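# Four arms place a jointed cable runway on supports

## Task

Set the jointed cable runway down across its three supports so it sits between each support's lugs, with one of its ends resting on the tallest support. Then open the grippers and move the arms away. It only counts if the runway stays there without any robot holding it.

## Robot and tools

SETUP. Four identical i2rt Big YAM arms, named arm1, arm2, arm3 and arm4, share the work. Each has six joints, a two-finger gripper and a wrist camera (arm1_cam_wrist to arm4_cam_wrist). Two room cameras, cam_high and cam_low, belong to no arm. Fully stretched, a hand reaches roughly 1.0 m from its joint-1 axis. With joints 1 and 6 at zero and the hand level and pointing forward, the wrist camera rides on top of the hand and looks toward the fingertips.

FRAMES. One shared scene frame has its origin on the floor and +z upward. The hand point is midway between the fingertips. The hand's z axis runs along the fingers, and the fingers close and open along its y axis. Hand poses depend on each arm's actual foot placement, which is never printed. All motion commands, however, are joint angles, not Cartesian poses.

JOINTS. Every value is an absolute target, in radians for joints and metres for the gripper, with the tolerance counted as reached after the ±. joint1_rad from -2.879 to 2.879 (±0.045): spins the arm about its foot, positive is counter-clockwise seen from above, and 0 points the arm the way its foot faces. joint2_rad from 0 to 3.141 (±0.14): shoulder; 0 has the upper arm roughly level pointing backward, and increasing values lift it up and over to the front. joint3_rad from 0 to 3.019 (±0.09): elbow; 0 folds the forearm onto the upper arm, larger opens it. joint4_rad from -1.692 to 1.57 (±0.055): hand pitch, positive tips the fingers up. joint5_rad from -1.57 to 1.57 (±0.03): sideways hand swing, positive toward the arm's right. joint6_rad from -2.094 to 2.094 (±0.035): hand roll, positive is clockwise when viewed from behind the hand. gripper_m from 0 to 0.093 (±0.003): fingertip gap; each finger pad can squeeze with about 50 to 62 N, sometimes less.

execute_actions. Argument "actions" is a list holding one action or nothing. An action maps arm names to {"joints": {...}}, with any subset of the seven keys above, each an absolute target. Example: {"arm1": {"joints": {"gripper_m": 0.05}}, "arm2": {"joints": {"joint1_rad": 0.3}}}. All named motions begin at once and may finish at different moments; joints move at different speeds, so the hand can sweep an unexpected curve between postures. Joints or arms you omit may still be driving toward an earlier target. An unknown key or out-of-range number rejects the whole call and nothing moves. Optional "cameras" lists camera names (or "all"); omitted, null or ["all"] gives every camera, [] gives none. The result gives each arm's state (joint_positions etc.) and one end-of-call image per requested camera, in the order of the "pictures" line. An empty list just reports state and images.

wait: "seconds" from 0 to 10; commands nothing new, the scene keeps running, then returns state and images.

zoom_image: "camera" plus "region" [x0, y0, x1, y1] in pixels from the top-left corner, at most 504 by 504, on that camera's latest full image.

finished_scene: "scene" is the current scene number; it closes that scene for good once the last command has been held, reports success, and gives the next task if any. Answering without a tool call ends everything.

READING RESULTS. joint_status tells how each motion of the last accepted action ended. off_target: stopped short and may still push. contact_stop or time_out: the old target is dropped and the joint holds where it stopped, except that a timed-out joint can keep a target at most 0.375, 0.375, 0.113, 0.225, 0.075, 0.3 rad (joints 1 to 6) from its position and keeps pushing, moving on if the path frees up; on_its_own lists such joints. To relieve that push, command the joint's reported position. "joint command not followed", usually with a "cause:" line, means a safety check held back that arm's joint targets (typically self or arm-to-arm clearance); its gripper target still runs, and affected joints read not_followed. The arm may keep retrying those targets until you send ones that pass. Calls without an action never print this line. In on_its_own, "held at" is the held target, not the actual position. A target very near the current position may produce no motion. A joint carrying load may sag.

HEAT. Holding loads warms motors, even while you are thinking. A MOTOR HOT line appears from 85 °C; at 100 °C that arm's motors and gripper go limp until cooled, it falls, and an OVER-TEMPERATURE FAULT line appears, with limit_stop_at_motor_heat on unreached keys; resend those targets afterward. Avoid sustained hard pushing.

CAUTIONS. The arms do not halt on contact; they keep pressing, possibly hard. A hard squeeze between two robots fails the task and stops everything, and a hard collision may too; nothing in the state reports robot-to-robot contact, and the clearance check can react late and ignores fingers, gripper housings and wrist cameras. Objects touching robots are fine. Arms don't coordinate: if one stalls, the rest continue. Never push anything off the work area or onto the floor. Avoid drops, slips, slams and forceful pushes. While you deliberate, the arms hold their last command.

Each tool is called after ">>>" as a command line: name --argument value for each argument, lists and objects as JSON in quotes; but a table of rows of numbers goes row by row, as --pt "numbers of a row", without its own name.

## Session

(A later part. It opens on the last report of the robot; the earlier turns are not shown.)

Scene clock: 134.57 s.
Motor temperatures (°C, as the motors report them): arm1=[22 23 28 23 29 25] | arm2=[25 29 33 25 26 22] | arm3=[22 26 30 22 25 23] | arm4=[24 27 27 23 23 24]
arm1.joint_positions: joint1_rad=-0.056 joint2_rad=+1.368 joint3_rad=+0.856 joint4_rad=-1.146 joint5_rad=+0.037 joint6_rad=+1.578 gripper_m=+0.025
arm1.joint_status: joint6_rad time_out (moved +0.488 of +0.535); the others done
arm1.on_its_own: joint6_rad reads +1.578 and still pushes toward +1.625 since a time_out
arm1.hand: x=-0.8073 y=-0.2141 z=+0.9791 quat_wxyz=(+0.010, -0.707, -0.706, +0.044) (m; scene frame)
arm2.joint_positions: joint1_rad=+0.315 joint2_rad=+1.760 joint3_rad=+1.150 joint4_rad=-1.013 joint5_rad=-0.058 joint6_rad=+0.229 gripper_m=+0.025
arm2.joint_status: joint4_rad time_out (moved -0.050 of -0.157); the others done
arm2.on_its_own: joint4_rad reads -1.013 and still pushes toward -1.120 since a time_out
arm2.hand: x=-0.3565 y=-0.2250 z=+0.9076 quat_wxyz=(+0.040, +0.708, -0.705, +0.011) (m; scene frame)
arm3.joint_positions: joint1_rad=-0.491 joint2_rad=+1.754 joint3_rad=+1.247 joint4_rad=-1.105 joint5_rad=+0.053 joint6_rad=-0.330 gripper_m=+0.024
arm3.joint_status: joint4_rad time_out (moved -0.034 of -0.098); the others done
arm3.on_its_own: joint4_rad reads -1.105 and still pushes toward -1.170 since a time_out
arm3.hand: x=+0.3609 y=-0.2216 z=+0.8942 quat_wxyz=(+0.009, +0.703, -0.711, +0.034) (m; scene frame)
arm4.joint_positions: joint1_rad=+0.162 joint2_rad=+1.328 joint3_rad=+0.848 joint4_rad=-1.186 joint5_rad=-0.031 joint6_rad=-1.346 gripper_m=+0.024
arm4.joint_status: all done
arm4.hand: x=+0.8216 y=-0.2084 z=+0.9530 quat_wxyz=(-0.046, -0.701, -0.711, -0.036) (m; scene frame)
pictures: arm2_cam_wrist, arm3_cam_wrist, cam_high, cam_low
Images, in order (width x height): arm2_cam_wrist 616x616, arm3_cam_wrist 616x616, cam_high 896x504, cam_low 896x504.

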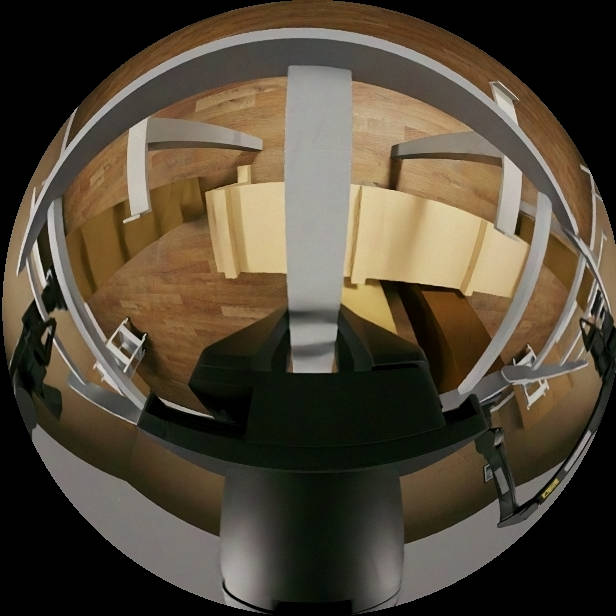

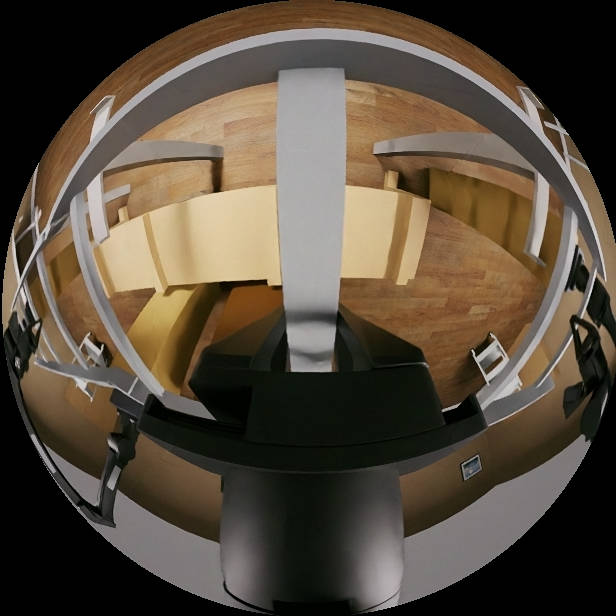

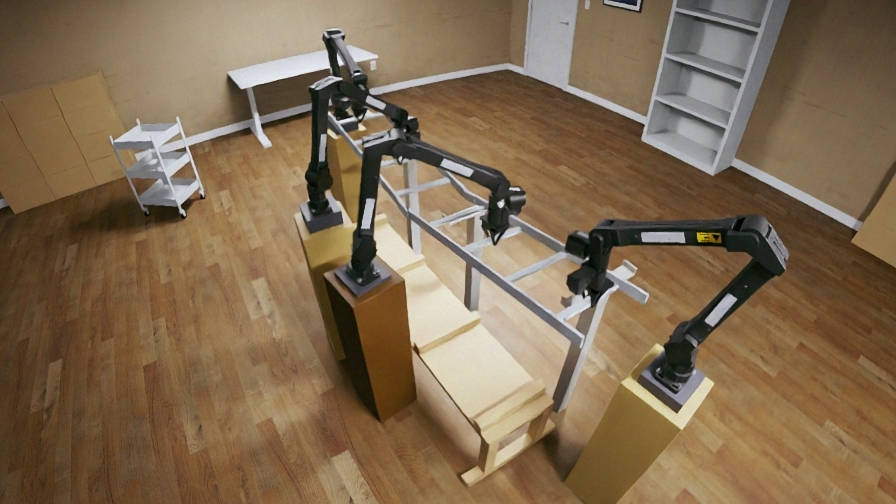

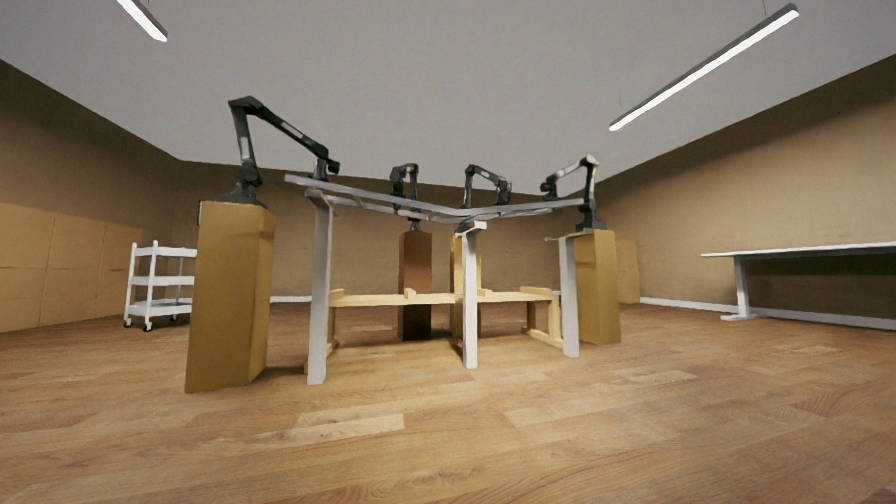

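>>> execute_actions --actions '[{"arm1":{"joints":{"joint1_rad":0.47,"joint6_rad":2.09,"joint2_rad":1.52,"joint3_rad":0.9,"joint4_rad":-0.95}},"arm2":{"joints":{"joint1_rad":0.235,"joint6_rad":0.135,"joint2_rad":2.05,"joint3_rad":1.75,"joint4_rad":-1.27}},"arm3":{"joints":{"joint1_rad":-0.385,"joint6_rad":-0.22,"joint2_rad":2.08,"joint3_rad":1.865,"joint4_rad":-1.355}},"arm4":{"joints":{"joint1_rad":-0.41,"joint6_rad":-1.92,"joint2_rad":1.32,"joint3_rad":0.95,"joint4_rad":-1.2}}}]' --cameras '["cam_high","cam_low","arm3_cam_wrist","arm2_cam_wrist"]'

Scene clock: 145.70 s.
Motor temperatures (°C, as the motors report them): arm1=[22 23 29 22 29 25] | arm2=[25 32 34 25 28 22] | arm3=[22 28 30 22 28 23] | arm4=[24 27 28 23 23 24]
arm1.joint_positions: joint1_rad=+0.406 joint2_rad=+1.582 joint3_rad=+0.853 joint4_rad=-0.945 joint5_rad=+0.044 joint6_rad=+2.037 gripper_m=+0.025
arm1.joint_status: joint1_rad time_out (moved +0.463 of +0.526); joint6_rad time_out (moved +0.459 of +0.512); the others done
joint sent to its limit — the command would take arm1.joint6_rad past its upper limit, so that joint was sent only as far as its limit.
arm1.on_its_own: joint1_rad reads +0.406 and still pushes toward +0.470 since a time_out; joint6_rad reads +2.037 and still pushes toward +2.086 since a time_out
arm1.hand: x=-0.8110 y=-0.0576 z=+0.9036 quat_wxyz=(-0.012, -0.705, -0.707, +0.056) (m; scene frame)
arm2.joint_positions: joint1_rad=+0.259 joint2_rad=+2.201 joint3_rad=+1.692 joint4_rad=-1.160 joint5_rad=-0.049 joint6_rad=+0.167 gripper_m=+0.025
arm2.joint_status: joint2_rad time_out (moved +0.440 of +0.290); joint4_rad time_out (moved -0.147 of -0.257); the others done
arm2.on_its_own: joint2_rad reads +2.201 and still pushes toward +2.050 since a time_out; joint4_rad reads -1.160 and still pushes toward -1.270 since a time_out
arm2.hand: x=-0.3559 y=-0.0718 z=+0.8474 quat_wxyz=(+0.049, +0.709, -0.703, +0.030) (m; scene frame)
arm3.joint_positions: joint1_rad=-0.407 joint2_rad=+2.172 joint3_rad=+1.811 joint4_rad=-1.282 joint5_rad=+0.056 joint6_rad=-0.243 gripper_m=+0.025
arm3.joint_status: joint4_rad time_out (moved -0.176 of -0.250); the others done
arm3.on_its_own: joint4_rad reads -1.282 and still pushes toward -1.355 since a time_out
arm3.hand: x=+0.3611 y=-0.0640 z=+0.8579 quat_wxyz=(+0.019, +0.702, -0.711, +0.044) (m; scene frame)
arm4.joint_positions: joint1_rad=-0.364 joint2_rad=+1.401 joint3_rad=+0.860 joint4_rad=-1.169 joint5_rad=-0.034 joint6_rad=-1.881 gripper_m=+0.024
arm4.joint_status: joint1_rad time_out (moved -0.526 of -0.572); joint3_rad time_out (moved +0.012 of +0.102); joint6_rad time_out (moved -0.535 of -0.574); the others done
arm4.on_its_own: joint1_rad reads -0.364 and still pushes toward -0.410 since a time_out; joint3_rad reads +0.860 and still pushes toward +0.950 since a time_out; joint6_rad reads -1.881 and still pushes toward -1.920 since a time_out
arm4.hand: x=+0.8173 y=-0.0453 z=+0.9337 quat_wxyz=(-0.078, -0.697, -0.713, -0.022) (m; scene frame)
pictures: arm2_cam_wrist, arm3_cam_wrist, cam_high, cam_low
Images, in order (width x height): arm2_cam_wrist 616x616, arm3_cam_wrist 616x616, cam_high 896x504, cam_low 896x504.

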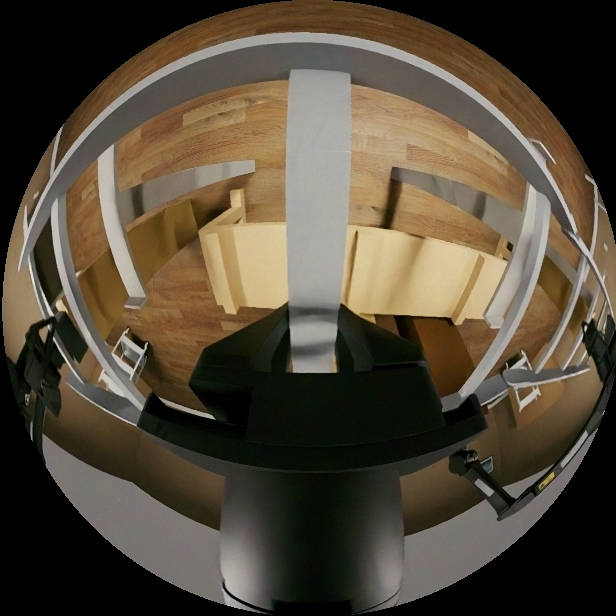

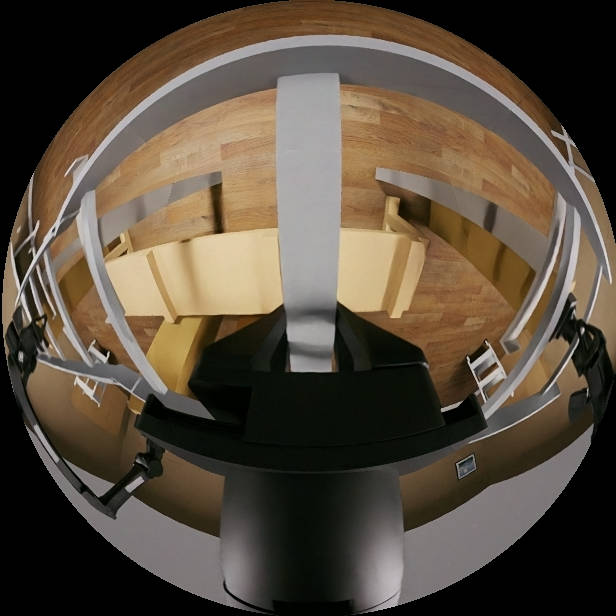

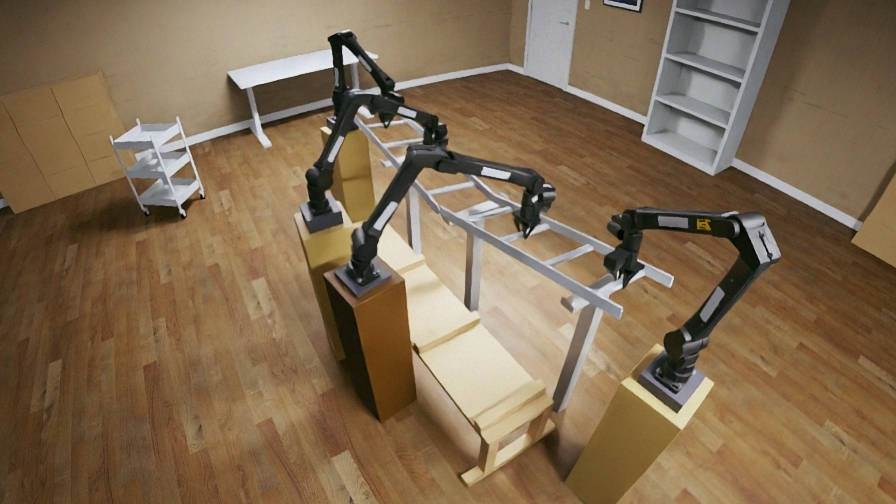

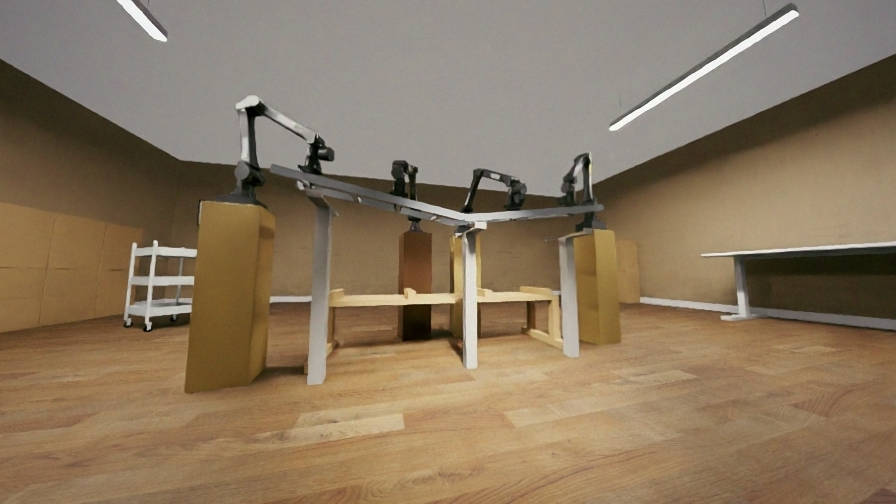

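>>> execute_actions --actions '[{"arm1":{"joints":{"joint1_rad":0.62,"joint2_rad":1.59,"joint3_rad":0.97}},"arm2":{"joints":{"joint1_rad":0.22,"joint6_rad":0.12,"joint2_rad":2.25,"joint3_rad":2.28,"joint4_rad":-1.56}},"arm3":{"joints":{"joint1_rad":-0.365,"joint6_rad":-0.2,"joint2_rad":2.32,"joint3_rad":2.37,"joint4_rad":-1.59}},"arm4":{"joints":{"joint1_rad":-0.6,"joint6_rad":-2.09,"joint2_rad":1.36,"joint3_rad":1.0}}}]' --cameras '["cam_high","cam_low","arm3_cam_wrist","arm2_cam_wrist"]'

Scene clock: 157.37 s.
Motor temperatures (°C, as the motors report them): arm1=[22 24 30 22 30 25] | arm2=[25 36 37 25 28 22] | arm3=[22 30 32 22 30 23] | arm4=[24 27 30 23 24 24]
arm1.joint_positions: joint1_rad=+0.535 joint2_rad=+1.640 joint3_rad=+0.925 joint4_rad=-0.945 joint5_rad=+0.037 joint6_rad=+2.086 gripper_m=+0.025
arm1.joint_status: joint1_rad time_out (moved +0.128 of +0.214); the others done
arm1.on_its_own: joint1_rad reads +0.535 and still pushes toward +0.620 since a time_out; joint6_rad moved +0.049 to your old target +2.090
arm1.hand: x=-0.8098 y=-0.0007 z=+0.9021 quat_wxyz=(-0.015, -0.677, -0.734, +0.048) (m; scene frame)
arm2.joint_positions: joint1_rad=+0.241 joint2_rad=+2.423 joint3_rad=+2.126 joint4_rad=-1.459 joint5_rad=-0.033 joint6_rad=+0.141 gripper_m=+0.025
arm2.joint_status: joint2_rad time_out (moved +0.222 of +0.049); joint3_rad time_out (moved +0.434 of +0.588); joint4_rad time_out (moved -0.299 of -0.400); the others done
arm2.on_its_own: joint2_rad reads +2.423 and still pushes toward +2.250 since a time_out; joint3_rad reads +2.126 and still pushes toward +2.238 since a time_out; joint4_rad reads -1.459 and still pushes toward -1.560 since a time_out
arm2.hand: x=-0.3529 y=-0.0082 z=+0.8564 quat_wxyz=(+0.069, +0.710, -0.698, +0.068) (m; scene frame)
arm3.joint_positions: joint1_rad=-0.389 joint2_rad=+2.412 joint3_rad=+2.271 joint4_rad=-1.535 joint5_rad=+0.049 joint6_rad=-0.233 gripper_m=+0.025
arm3.joint_status: joint3_rad time_out (moved +0.461 of +0.559); the others done
arm3.on_its_own: joint3_rad reads +2.271 and still pushes toward +2.370 since a time_out; joint4_rad reads -1.535 and still pushes toward -1.590 since a time_out
arm3.hand: x=+0.3662 y=+0.0075 z=+0.8675 quat_wxyz=(+0.034, +0.704, -0.708, +0.050) (m; scene frame)
arm4.joint_positions: joint1_rad=-0.563 joint2_rad=+1.443 joint3_rad=+0.916 joint4_rad=-1.166 joint5_rad=-0.010 joint6_rad=-2.080 gripper_m=+0.024
arm4.joint_status: all done
joint sent to its limit — the command would take arm4.joint6_rad past its lower limit, so that joint was sent only as far as its limit.
arm4.hand: x=+0.8212 y=+0.0283 z=+0.9372 quat_wxyz=(-0.067, -0.697, -0.714, -0.016) (m; scene frame)
pictures: arm2_cam_wrist, arm3_cam_wrist, cam_high, cam_low
Images, in order (width x height): arm2_cam_wrist 616x616, arm3_cam_wrist 616x616, cam_high 896x504, cam_low 896x504.

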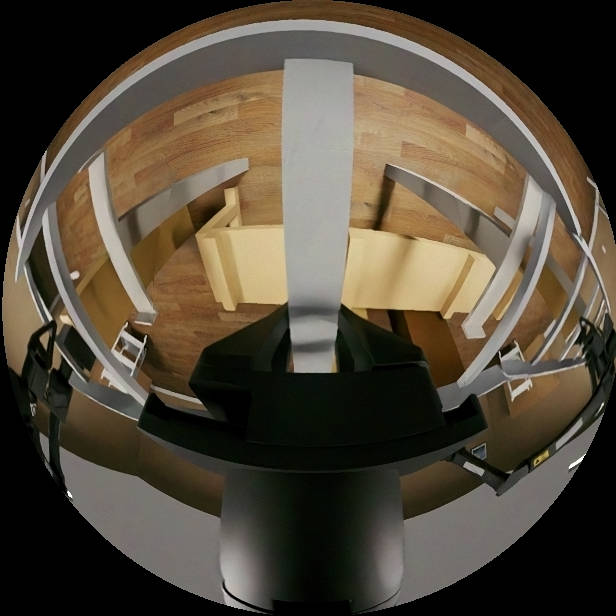

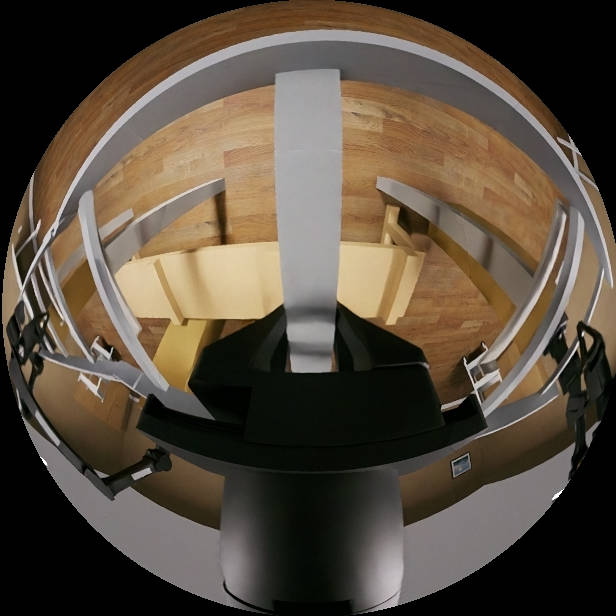

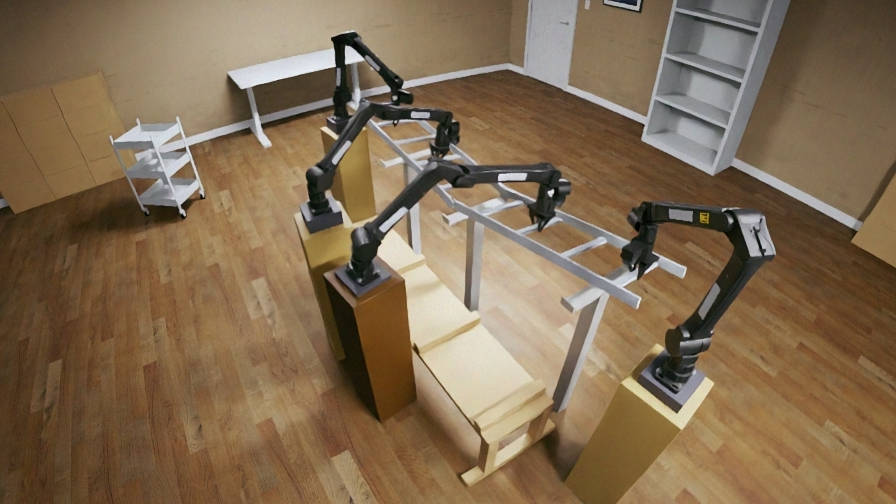

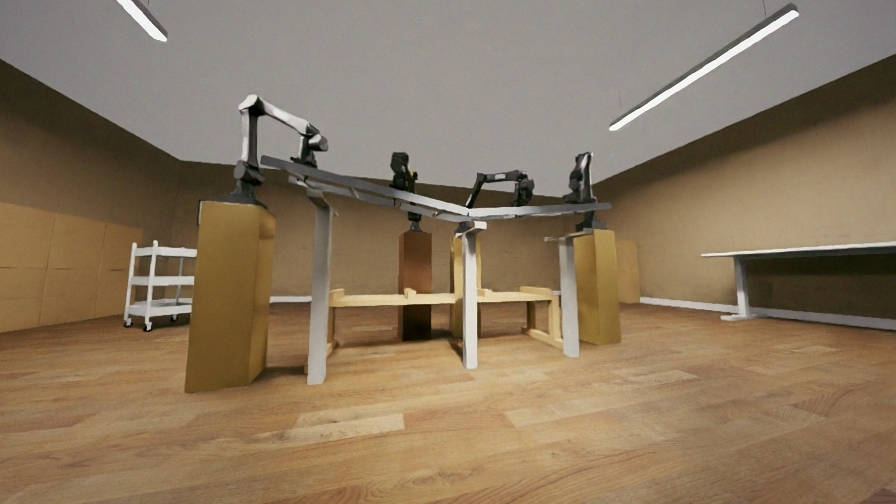

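>>> execute_actions --actions '[{"arm1":{"joints":{"joint2_rad":1.75,"joint3_rad":0.84,"joint4_rad":-0.66}},"arm2":{"joints":{"joint2_rad":2.23,"joint3_rad":1.81,"joint4_rad":-1.15}},"arm3":{"joints":{"joint2_rad":2.22,"joint3_rad":1.96,"joint4_rad":-1.31}},"arm4":{"joints":{"joint1_rad":-0.54,"joint2_rad":1.4,"joint3_rad":0.92,"joint4_rad":-1.1}}}]'

Scene clock: 165.93 s.
Motor temperatures (°C, as the motors report them): arm1=[22 24 30 22 31 25] | arm2=[25 39 39 25 28 22] | arm3=[22 32 34 22 31 23] | arm4=[24 27 31 23 23 24]
arm1.joint_positions: joint1_rad=+0.508 joint2_rad=+1.800 joint3_rad=+0.822 joint4_rad=-0.659 joint5_rad=+0.067 joint6_rad=+2.086 gripper_m=+0.025
arm1.joint_status: all done
arm1.on_its_own: joint1_rad reads +0.508 and still pushes toward +0.620 since a time_out
arm1.hand: x=-0.8104 y=-0.0207 z=+0.8157 quat_wxyz=(-0.032, -0.686, -0.726, +0.041) (m; scene frame)
arm2.joint_positions: joint1_rad=+0.247 joint2_rad=+2.376 joint3_rad=+1.818 joint4_rad=-1.079 joint5_rad=-0.031 joint6_rad=+0.151 gripper_m=+0.025
arm2.joint_status: joint2_rad time_out (moved -0.047 of -0.193); joint4_rad time_out (moved +0.380 of +0.309); the others done
arm2.on_its_own: joint2_rad reads +2.376 and still pushes toward +2.230 since a time_out; joint4_rad reads -1.079 and still pushes toward -1.150 since a time_out
arm2.hand: x=-0.3523 y=-0.0307 z=+0.7777 quat_wxyz=(+0.033, +0.712, -0.702, +0.021) (m; scene frame)
arm3.joint_positions: joint1_rad=-0.391 joint2_rad=+2.321 joint3_rad=+1.969 joint4_rad=-1.258 joint5_rad=+0.062 joint6_rad=-0.233 gripper_m=+0.025
arm3.joint_status: all done
arm3.hand: x=+0.3638 y=-0.0163 z=+0.8174 quat_wxyz=(+0.003, +0.704, -0.710, +0.039) (m; scene frame)
arm4.joint_positions: joint1_rad=-0.492 joint2_rad=+1.479 joint3_rad=+0.869 joint4_rad=-1.092 joint5_rad=-0.017 joint6_rad=-2.025 gripper_m=+0.025
arm4.joint_status: joint1_rad off_target (ended at -0.492, target -0.540); the others done
arm4.hand: x=+0.8160 y=+0.0029 z=+0.9098 quat_wxyz=(-0.072, -0.691, -0.719, -0.019) (m; scene frame)
pictures: arm1_cam_wrist, arm2_cam_wrist, arm3_cam_wrist, arm4_cam_wrist, cam_high, cam_low
Images, in order (width x height): arm1_cam_wrist 616x616, arm2_cam_wrist 616x616, arm3_cam_wrist 616x616, arm4_cam_wrist 616x616, cam_high 896x504, cam_low 896x504.

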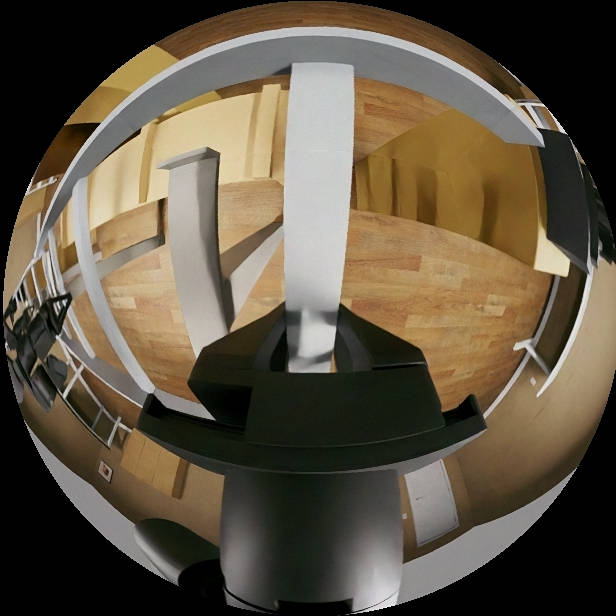

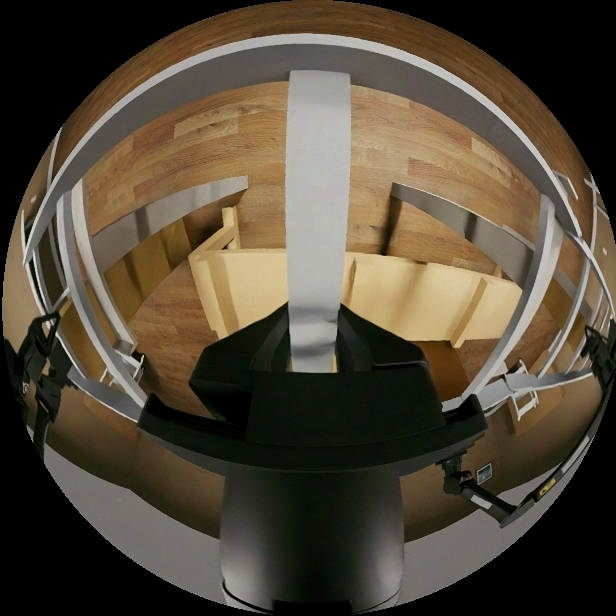

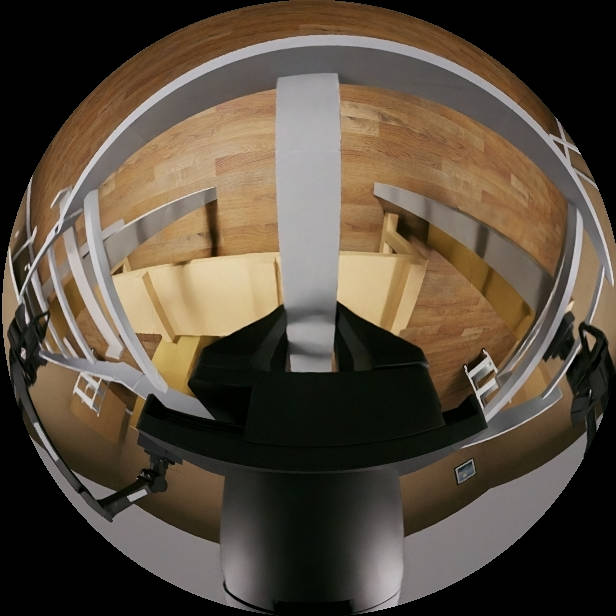

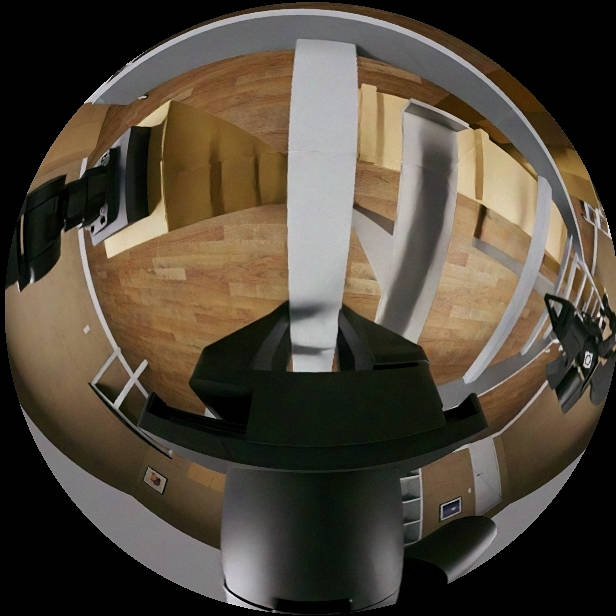

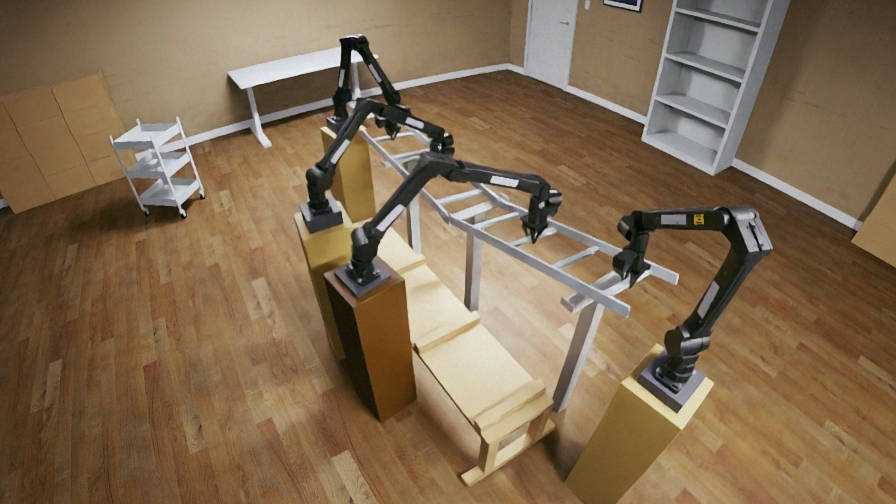

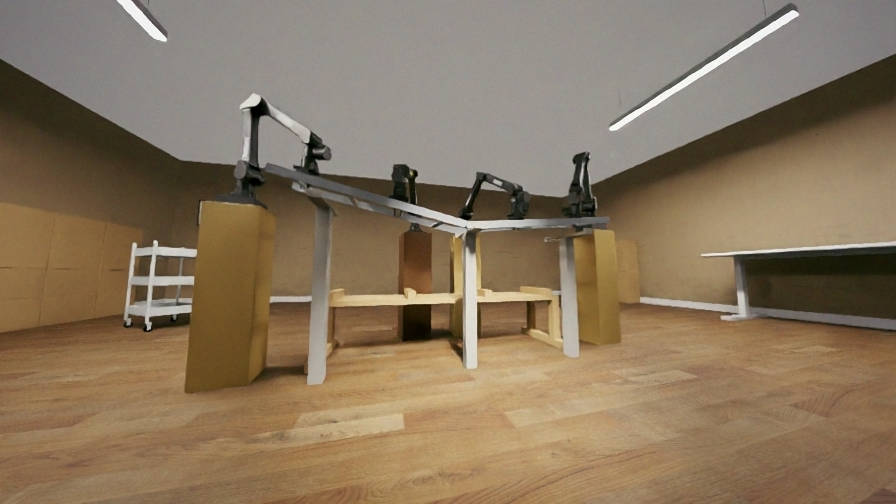

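>>> execute_actions --actions '[{"arm1":{"joints":{"joint1_rad":0.74,"joint2_rad":1.85,"joint3_rad":0.88,"joint4_rad":-0.6}},"arm2":{"joints":{"joint2_rad":2.3,"joint3_rad":1.98,"joint4_rad":-1.25}},"arm3":{"joints":{"joint2_rad":2.3,"joint3_rad":2.12,"joint4_rad":-1.39}},"arm4":{"joints":{"joint1_rad":-0.62}}}]' --cameras '[]'

>>> execute_actions --actions '[{"arm1":{"joints":{"joint2_rad":2.05,"joint3_rad":0.88,"joint4_rad":-0.4}},"arm2":{"joints":{"joint2_rad":2.4,"joint3_rad":1.95,"joint4_rad":-1.12}},"arm3":{"joints":{"joint2_rad":2.36,"joint3_rad":2.1,"joint4_rad":-1.31}},"arm4":{"joints":{"joint2_rad":1.5,"joint4_rad":-1.0}}}]'

Scene clock: 176.20 s.
Motor temperatures (°C, as the motors report them): arm1=[22 24 29 22 36 25] | arm2=[25 41 36 25 27 22] | arm3=[22 33 32 22 32 23] | arm4=[24 27 30 23 23 24]
arm1.joint_positions: joint1_rad=+0.567 joint2_rad=+1.876 joint3_rad=+0.847 joint4_rad=-0.599 joint5_rad=+0.084 joint6_rad=+2.086 gripper_m=+0.026
arm1.joint_status: joint1_rad time_out (moved +0.058 of +0.232); the others done
arm1.on_its_own: joint1_rad reads +0.567 and still pushes toward +0.740 since a time_out
arm1.hand: x=-0.8100 y=+0.0023 z=+0.7926 quat_wxyz=(-0.042, -0.664, -0.745, +0.037) (m; scene frame)
arm2.joint_positions: joint1_rad=+0.243 joint2_rad=+2.436 joint3_rad=+1.917 joint4_rad=-1.116 joint5_rad=-0.016 joint6_rad=+0.155 gripper_m=+0.025
arm2.joint_status: joint4_rad time_out (moved -0.037 of -0.171); the others done
arm2.on_its_own: joint4_rad reads -1.116 and still pushes toward -1.250 since a time_out
arm2.hand: x=-0.3501 y=-0.0102 z=+0.7701 quat_wxyz=(+0.026, +0.709, -0.704, +0.025) (m; scene frame)
arm3.joint_positions: joint1_rad=-0.391 joint2_rad=+2.372 joint3_rad=+2.067 joint4_rad=-1.308 joint5_rad=+0.059 joint6_rad=-0.227 gripper_m=+0.025
arm3.joint_status: joint4_rad time_out (moved -0.050 of -0.132); the others done
arm3.on_its_own: joint4_rad reads -1.308 and still pushes toward -1.390 since a time_out
arm3.hand: x=+0.3672 y=-0.0001 z=+0.8185 quat_wxyz=(+0.005, +0.701, -0.712, +0.038) (m; scene frame)
arm4.joint_positions: joint1_rad=-0.535 joint2_rad=+1.479 joint3_rad=+0.869 joint4_rad=-1.083 joint5_rad=-0.021 joint6_rad=-2.048 gripper_m=+0.025
arm4.joint_status: joint1_rad time_out (moved -0.043 of -0.128)
arm4.on_its_own: joint1_rad reads -0.535 and still pushes toward -0.620 since a time_out
arm4.hand: x=+0.8197 y=+0.0164 z=+0.9095 quat_wxyz=(-0.069, -0.699, -0.712, -0.013) (m; scene frame)
pictures: none
No camera images: the call's "cameras" was empty. Leave "cameras" out to get every camera's image.

not run: a stop came earlier in this reply.

>>> execute_actions --actions '[{"arm1":{"joints":{"joint2_rad":2.05,"joint3_rad":0.88,"joint4_rad":-0.4}},"arm2":{"joints":{"joint2_rad":2.4,"joint3_rad":1.95,"joint4_rad":-1.12}},"arm3":{"joints":{"joint2_rad":2.36,"joint3_rad":2.1,"joint4_rad":-1.31}},"arm4":{"joints":{"joint2_rad":1.5,"joint4_rad":-1.0}}}]'

Scene clock: 184.03 s.
Motor temperatures (°C, as the motors report them): arm1=[23 24 29 22 40 25] | arm2=[25 42 36 25 26 22] | arm3=[22 33 32 22 33 23] | arm4=[24 28 30 23 23 24]
arm1.joint_positions: joint1_rad=+0.582 joint2_rad=+2.020 joint3_rad=+0.848 joint4_rad=-0.443 joint5_rad=+0.077 joint6_rad=+2.086 gripper_m=+0.026
arm1.joint_status: all done
arm1.on_its_own: joint1_rad reads +0.582 and still pushes toward +0.740 since a time_out
arm1.hand: x=-0.8122 y=+0.0082 z=+0.7381 quat_wxyz=(-0.040, -0.659, -0.750, +0.030) (m; scene frame)
arm2.joint_positions: joint1_rad=+0.248 joint2_rad=+2.478 joint3_rad=+1.919 joint4_rad=-1.044 joint5_rad=+0.002 joint6_rad=+0.160 gripper_m=+0.025
arm2.joint_status: joint4_rad time_out (moved +0.072 of -0.004); the others done
arm2.on_its_own: joint4_rad reads -1.044 and still pushes toward -1.120 since a time_out
arm2.hand: x=-0.3517 y=-0.0022 z=+0.7429 quat_wxyz=(+0.009, +0.710, -0.704, +0.017) (m; scene frame)
arm3.joint_positions: joint1_rad=-0.391 joint2_rad=+2.398 joint3_rad=+2.068 joint4_rad=-1.259 joint5_rad=+0.044 joint6_rad=-0.227 gripper_m=+0.025
arm3.joint_status: all done
arm3.hand: x=+0.3670 y=+0.0089 z=+0.8012 quat_wxyz=(-0.003, +0.701, -0.712, +0.025) (m; scene frame)
arm4.joint_positions: joint1_rad=-0.556 joint2_rad=+1.560 joint3_rad=+0.852 joint4_rad=-1.015 joint5_rad=-0.025 joint6_rad=-2.064 gripper_m=+0.025
arm4.joint_status: all done
arm4.on_its_own: joint1_rad reads -0.556 and still pushes toward -0.620 since a time_out
arm4.hand: x=+0.8224 y=+0.0224 z=+0.8770 quat_wxyz=(-0.084, -0.700, -0.709, -0.014) (m; scene frame)
pictures: arm1_cam_wrist, arm2_cam_wrist, arm3_cam_wrist, arm4_cam_wrist, cam_high, cam_low
Images, in order (width x height): arm1_cam_wrist 616x616, arm2_cam_wrist 616x616, arm3_cam_wrist 616x616, arm4_cam_wrist 616x616, cam_high 896x504, cam_low 896x504.

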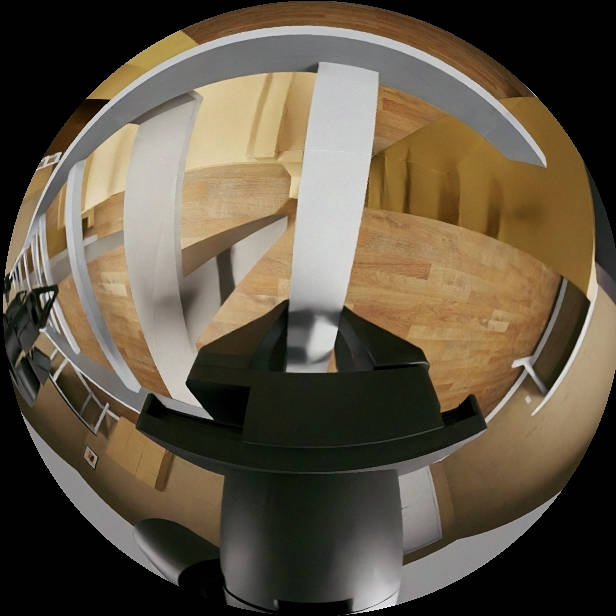

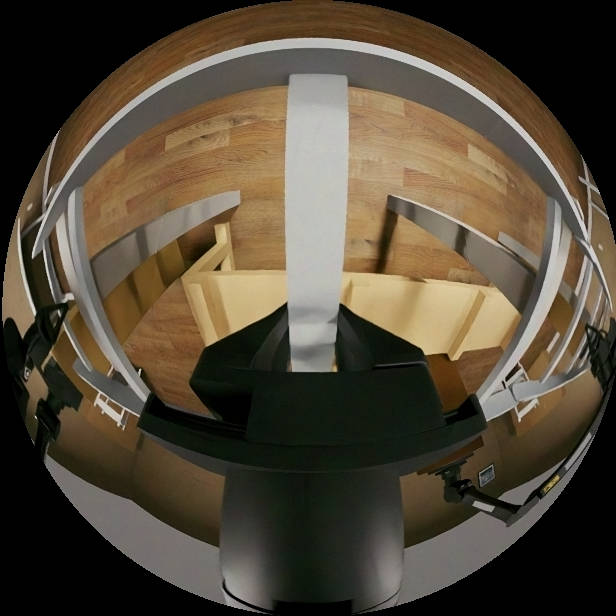

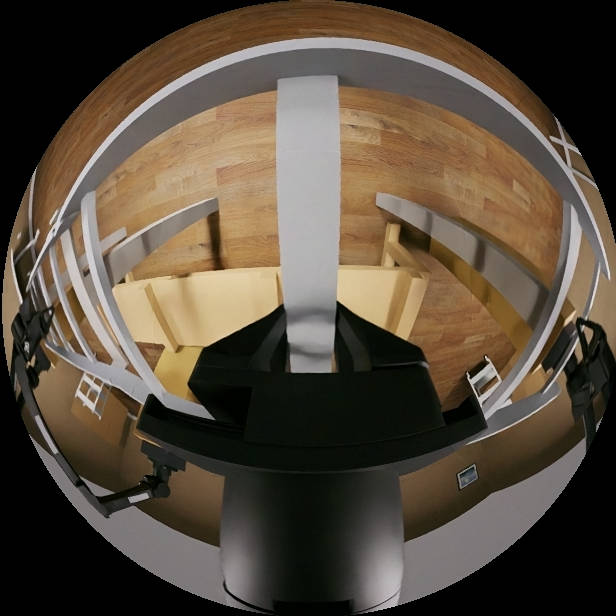

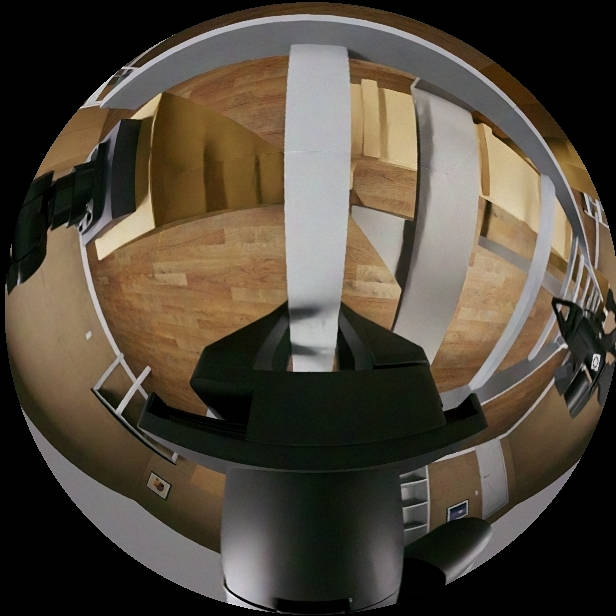

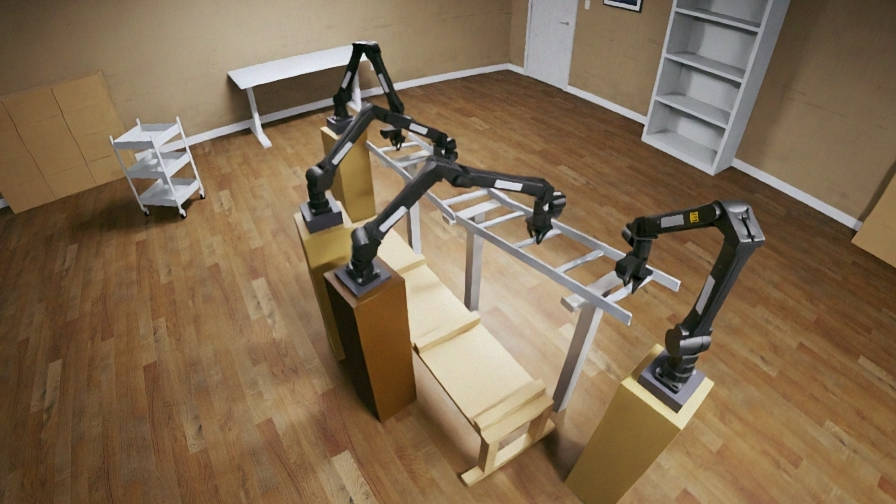

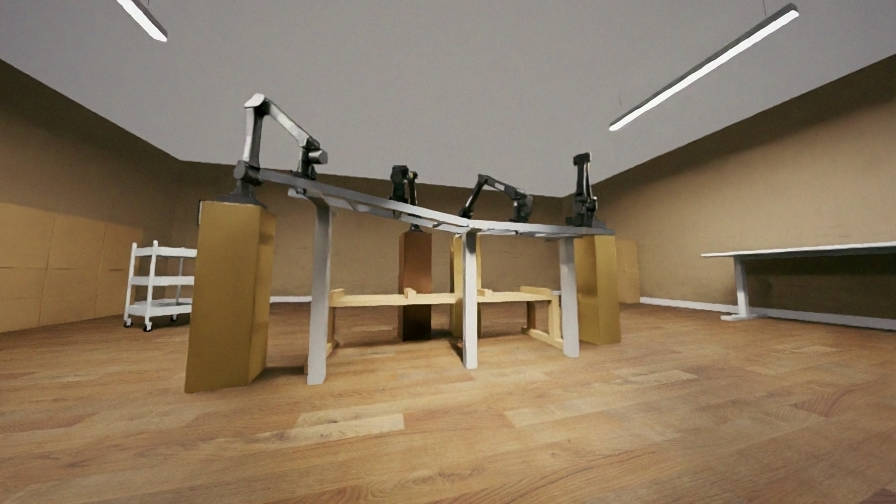

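>>> zoom_image --camera "cam_high" --region '[340,110,600,260]'

Region (340, 110, 600, 260) of cam_high's 896x504 image, scaled by 1.938, with more detail than that image has; it fills the top 291 rows of this view, and the rest is white.

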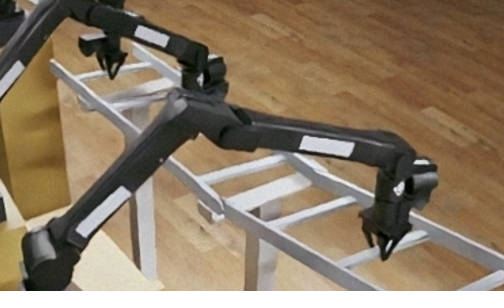

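>>> execute_actions --actions '[{"arm1":{"joints":{"joint1_rad":0.85,"joint2_rad":2.05,"joint3_rad":0.95,"joint4_rad":-0.47}},"arm2":{"joints":{"joint2_rad":2.47,"joint3_rad":2.2,"joint4_rad":-1.3}},"arm3":{"joints":{"joint2_rad":2.42,"joint3_rad":2.27,"joint4_rad":-1.42}}}]' --cameras '["cam_high","arm1_cam_wrist"]'

>>> zoom_image --camera "cam_high" --region '[340,110,700,340]'

Scene clock: 194.47 s.
Motor temperatures (°C, as the motors report them): arm1=[23 24 28 23 44 24] | arm2=[25 41 36 25 25 22] | arm3=[22 33 32 22 32 23] | arm4=[24 28 30 23 23 24]
arm1.joint_positions: joint1_rad=+0.654 joint2_rad=+2.049 joint3_rad=+0.900 joint4_rad=-0.471 joint5_rad=+0.085 joint6_rad=+2.086 gripper_m=+0.028
arm1.joint_status: joint1_rad time_out (moved +0.072 of +0.268); the others done
arm1.on_its_own: joint1_rad reads +0.654 and still pushes toward +0.850 since a time_out
arm1.hand: x=-0.8161 y=+0.0395 z=+0.7347 quat_wxyz=(-0.045, -0.632, -0.773, +0.033) (m; scene frame)
arm2.joint_positions: joint1_rad=+0.247 joint2_rad=+2.576 joint3_rad=+2.117 joint4_rad=-1.180 joint5_rad=+0.007 joint6_rad=+0.172 gripper_m=+0.025
arm2.joint_status: joint4_rad time_out (moved -0.136 of -0.256); the others done
arm2.on_its_own: joint4_rad reads -1.180 and still pushes toward -1.300 since a time_out
arm2.hand: x=-0.3544 y=+0.0230 z=+0.7418 quat_wxyz=(+0.018, +0.705, -0.708, +0.034) (m; scene frame)
arm3.joint_positions: joint1_rad=-0.386 joint2_rad=+2.469 joint3_rad=+2.201 joint4_rad=-1.358 joint5_rad=+0.040 joint6_rad=-0.212 gripper_m=+0.025
arm3.joint_status: joint4_rad time_out (moved -0.099 of -0.161); the others done
arm3.on_its_own: joint4_rad reads -1.358 and still pushes toward -1.420 since a time_out
arm3.hand: x=+0.3656 y=+0.0213 z=+0.8004 quat_wxyz=(+0.014, +0.698, -0.715, +0.033) (m; scene frame)
arm4.joint_positions: joint1_rad=-0.560 joint2_rad=+1.560 joint3_rad=+0.852 joint4_rad=-1.000 joint5_rad=-0.020 joint6_rad=-2.057 gripper_m=+0.025
arm4.joint_status: not commanded
arm4.on_its_own: joint1_rad reads -0.560 and still pushes toward -0.620 since a time_out
arm4.hand: x=+0.8200 y=+0.0261 z=+0.8764 quat_wxyz=(-0.076, -0.704, -0.706, -0.015) (m; scene frame)
pictures: arm1_cam_wrist, cam_high
Images, in order (width x height): arm1_cam_wrist 616x616, cam_high 896x504.

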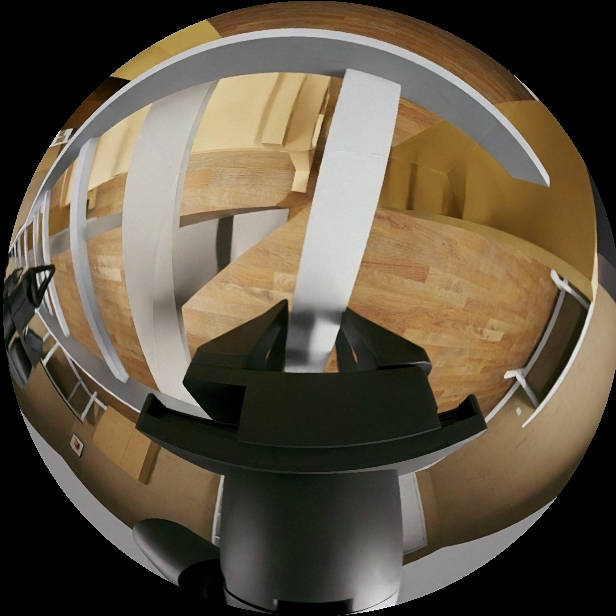

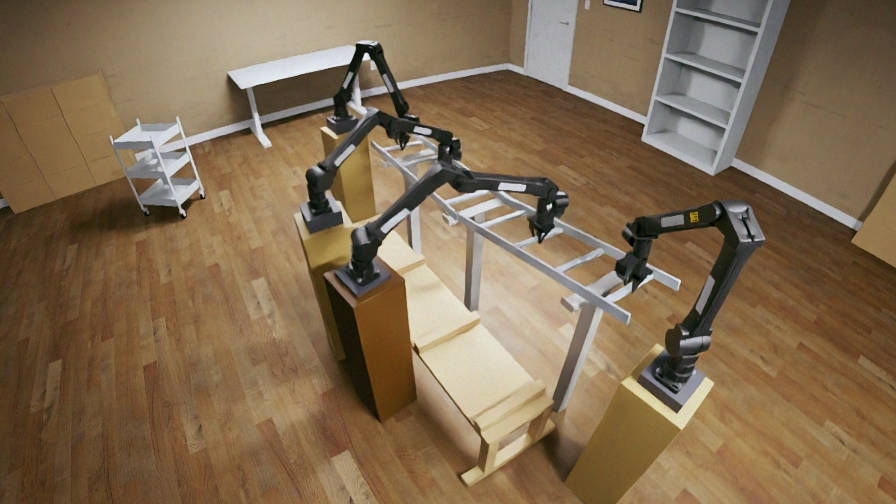

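Region (340, 110, 700, 340) of cam_high's 896x504 image, scaled by 1.400, with more detail than that image has; it fills the top 322 rows of this view, and the rest is white.

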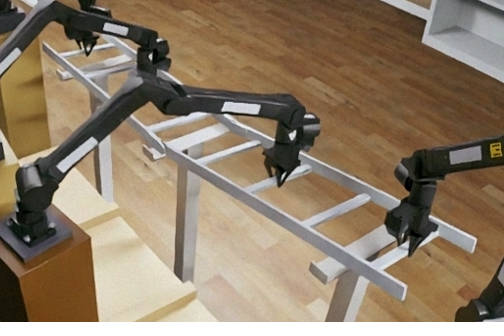

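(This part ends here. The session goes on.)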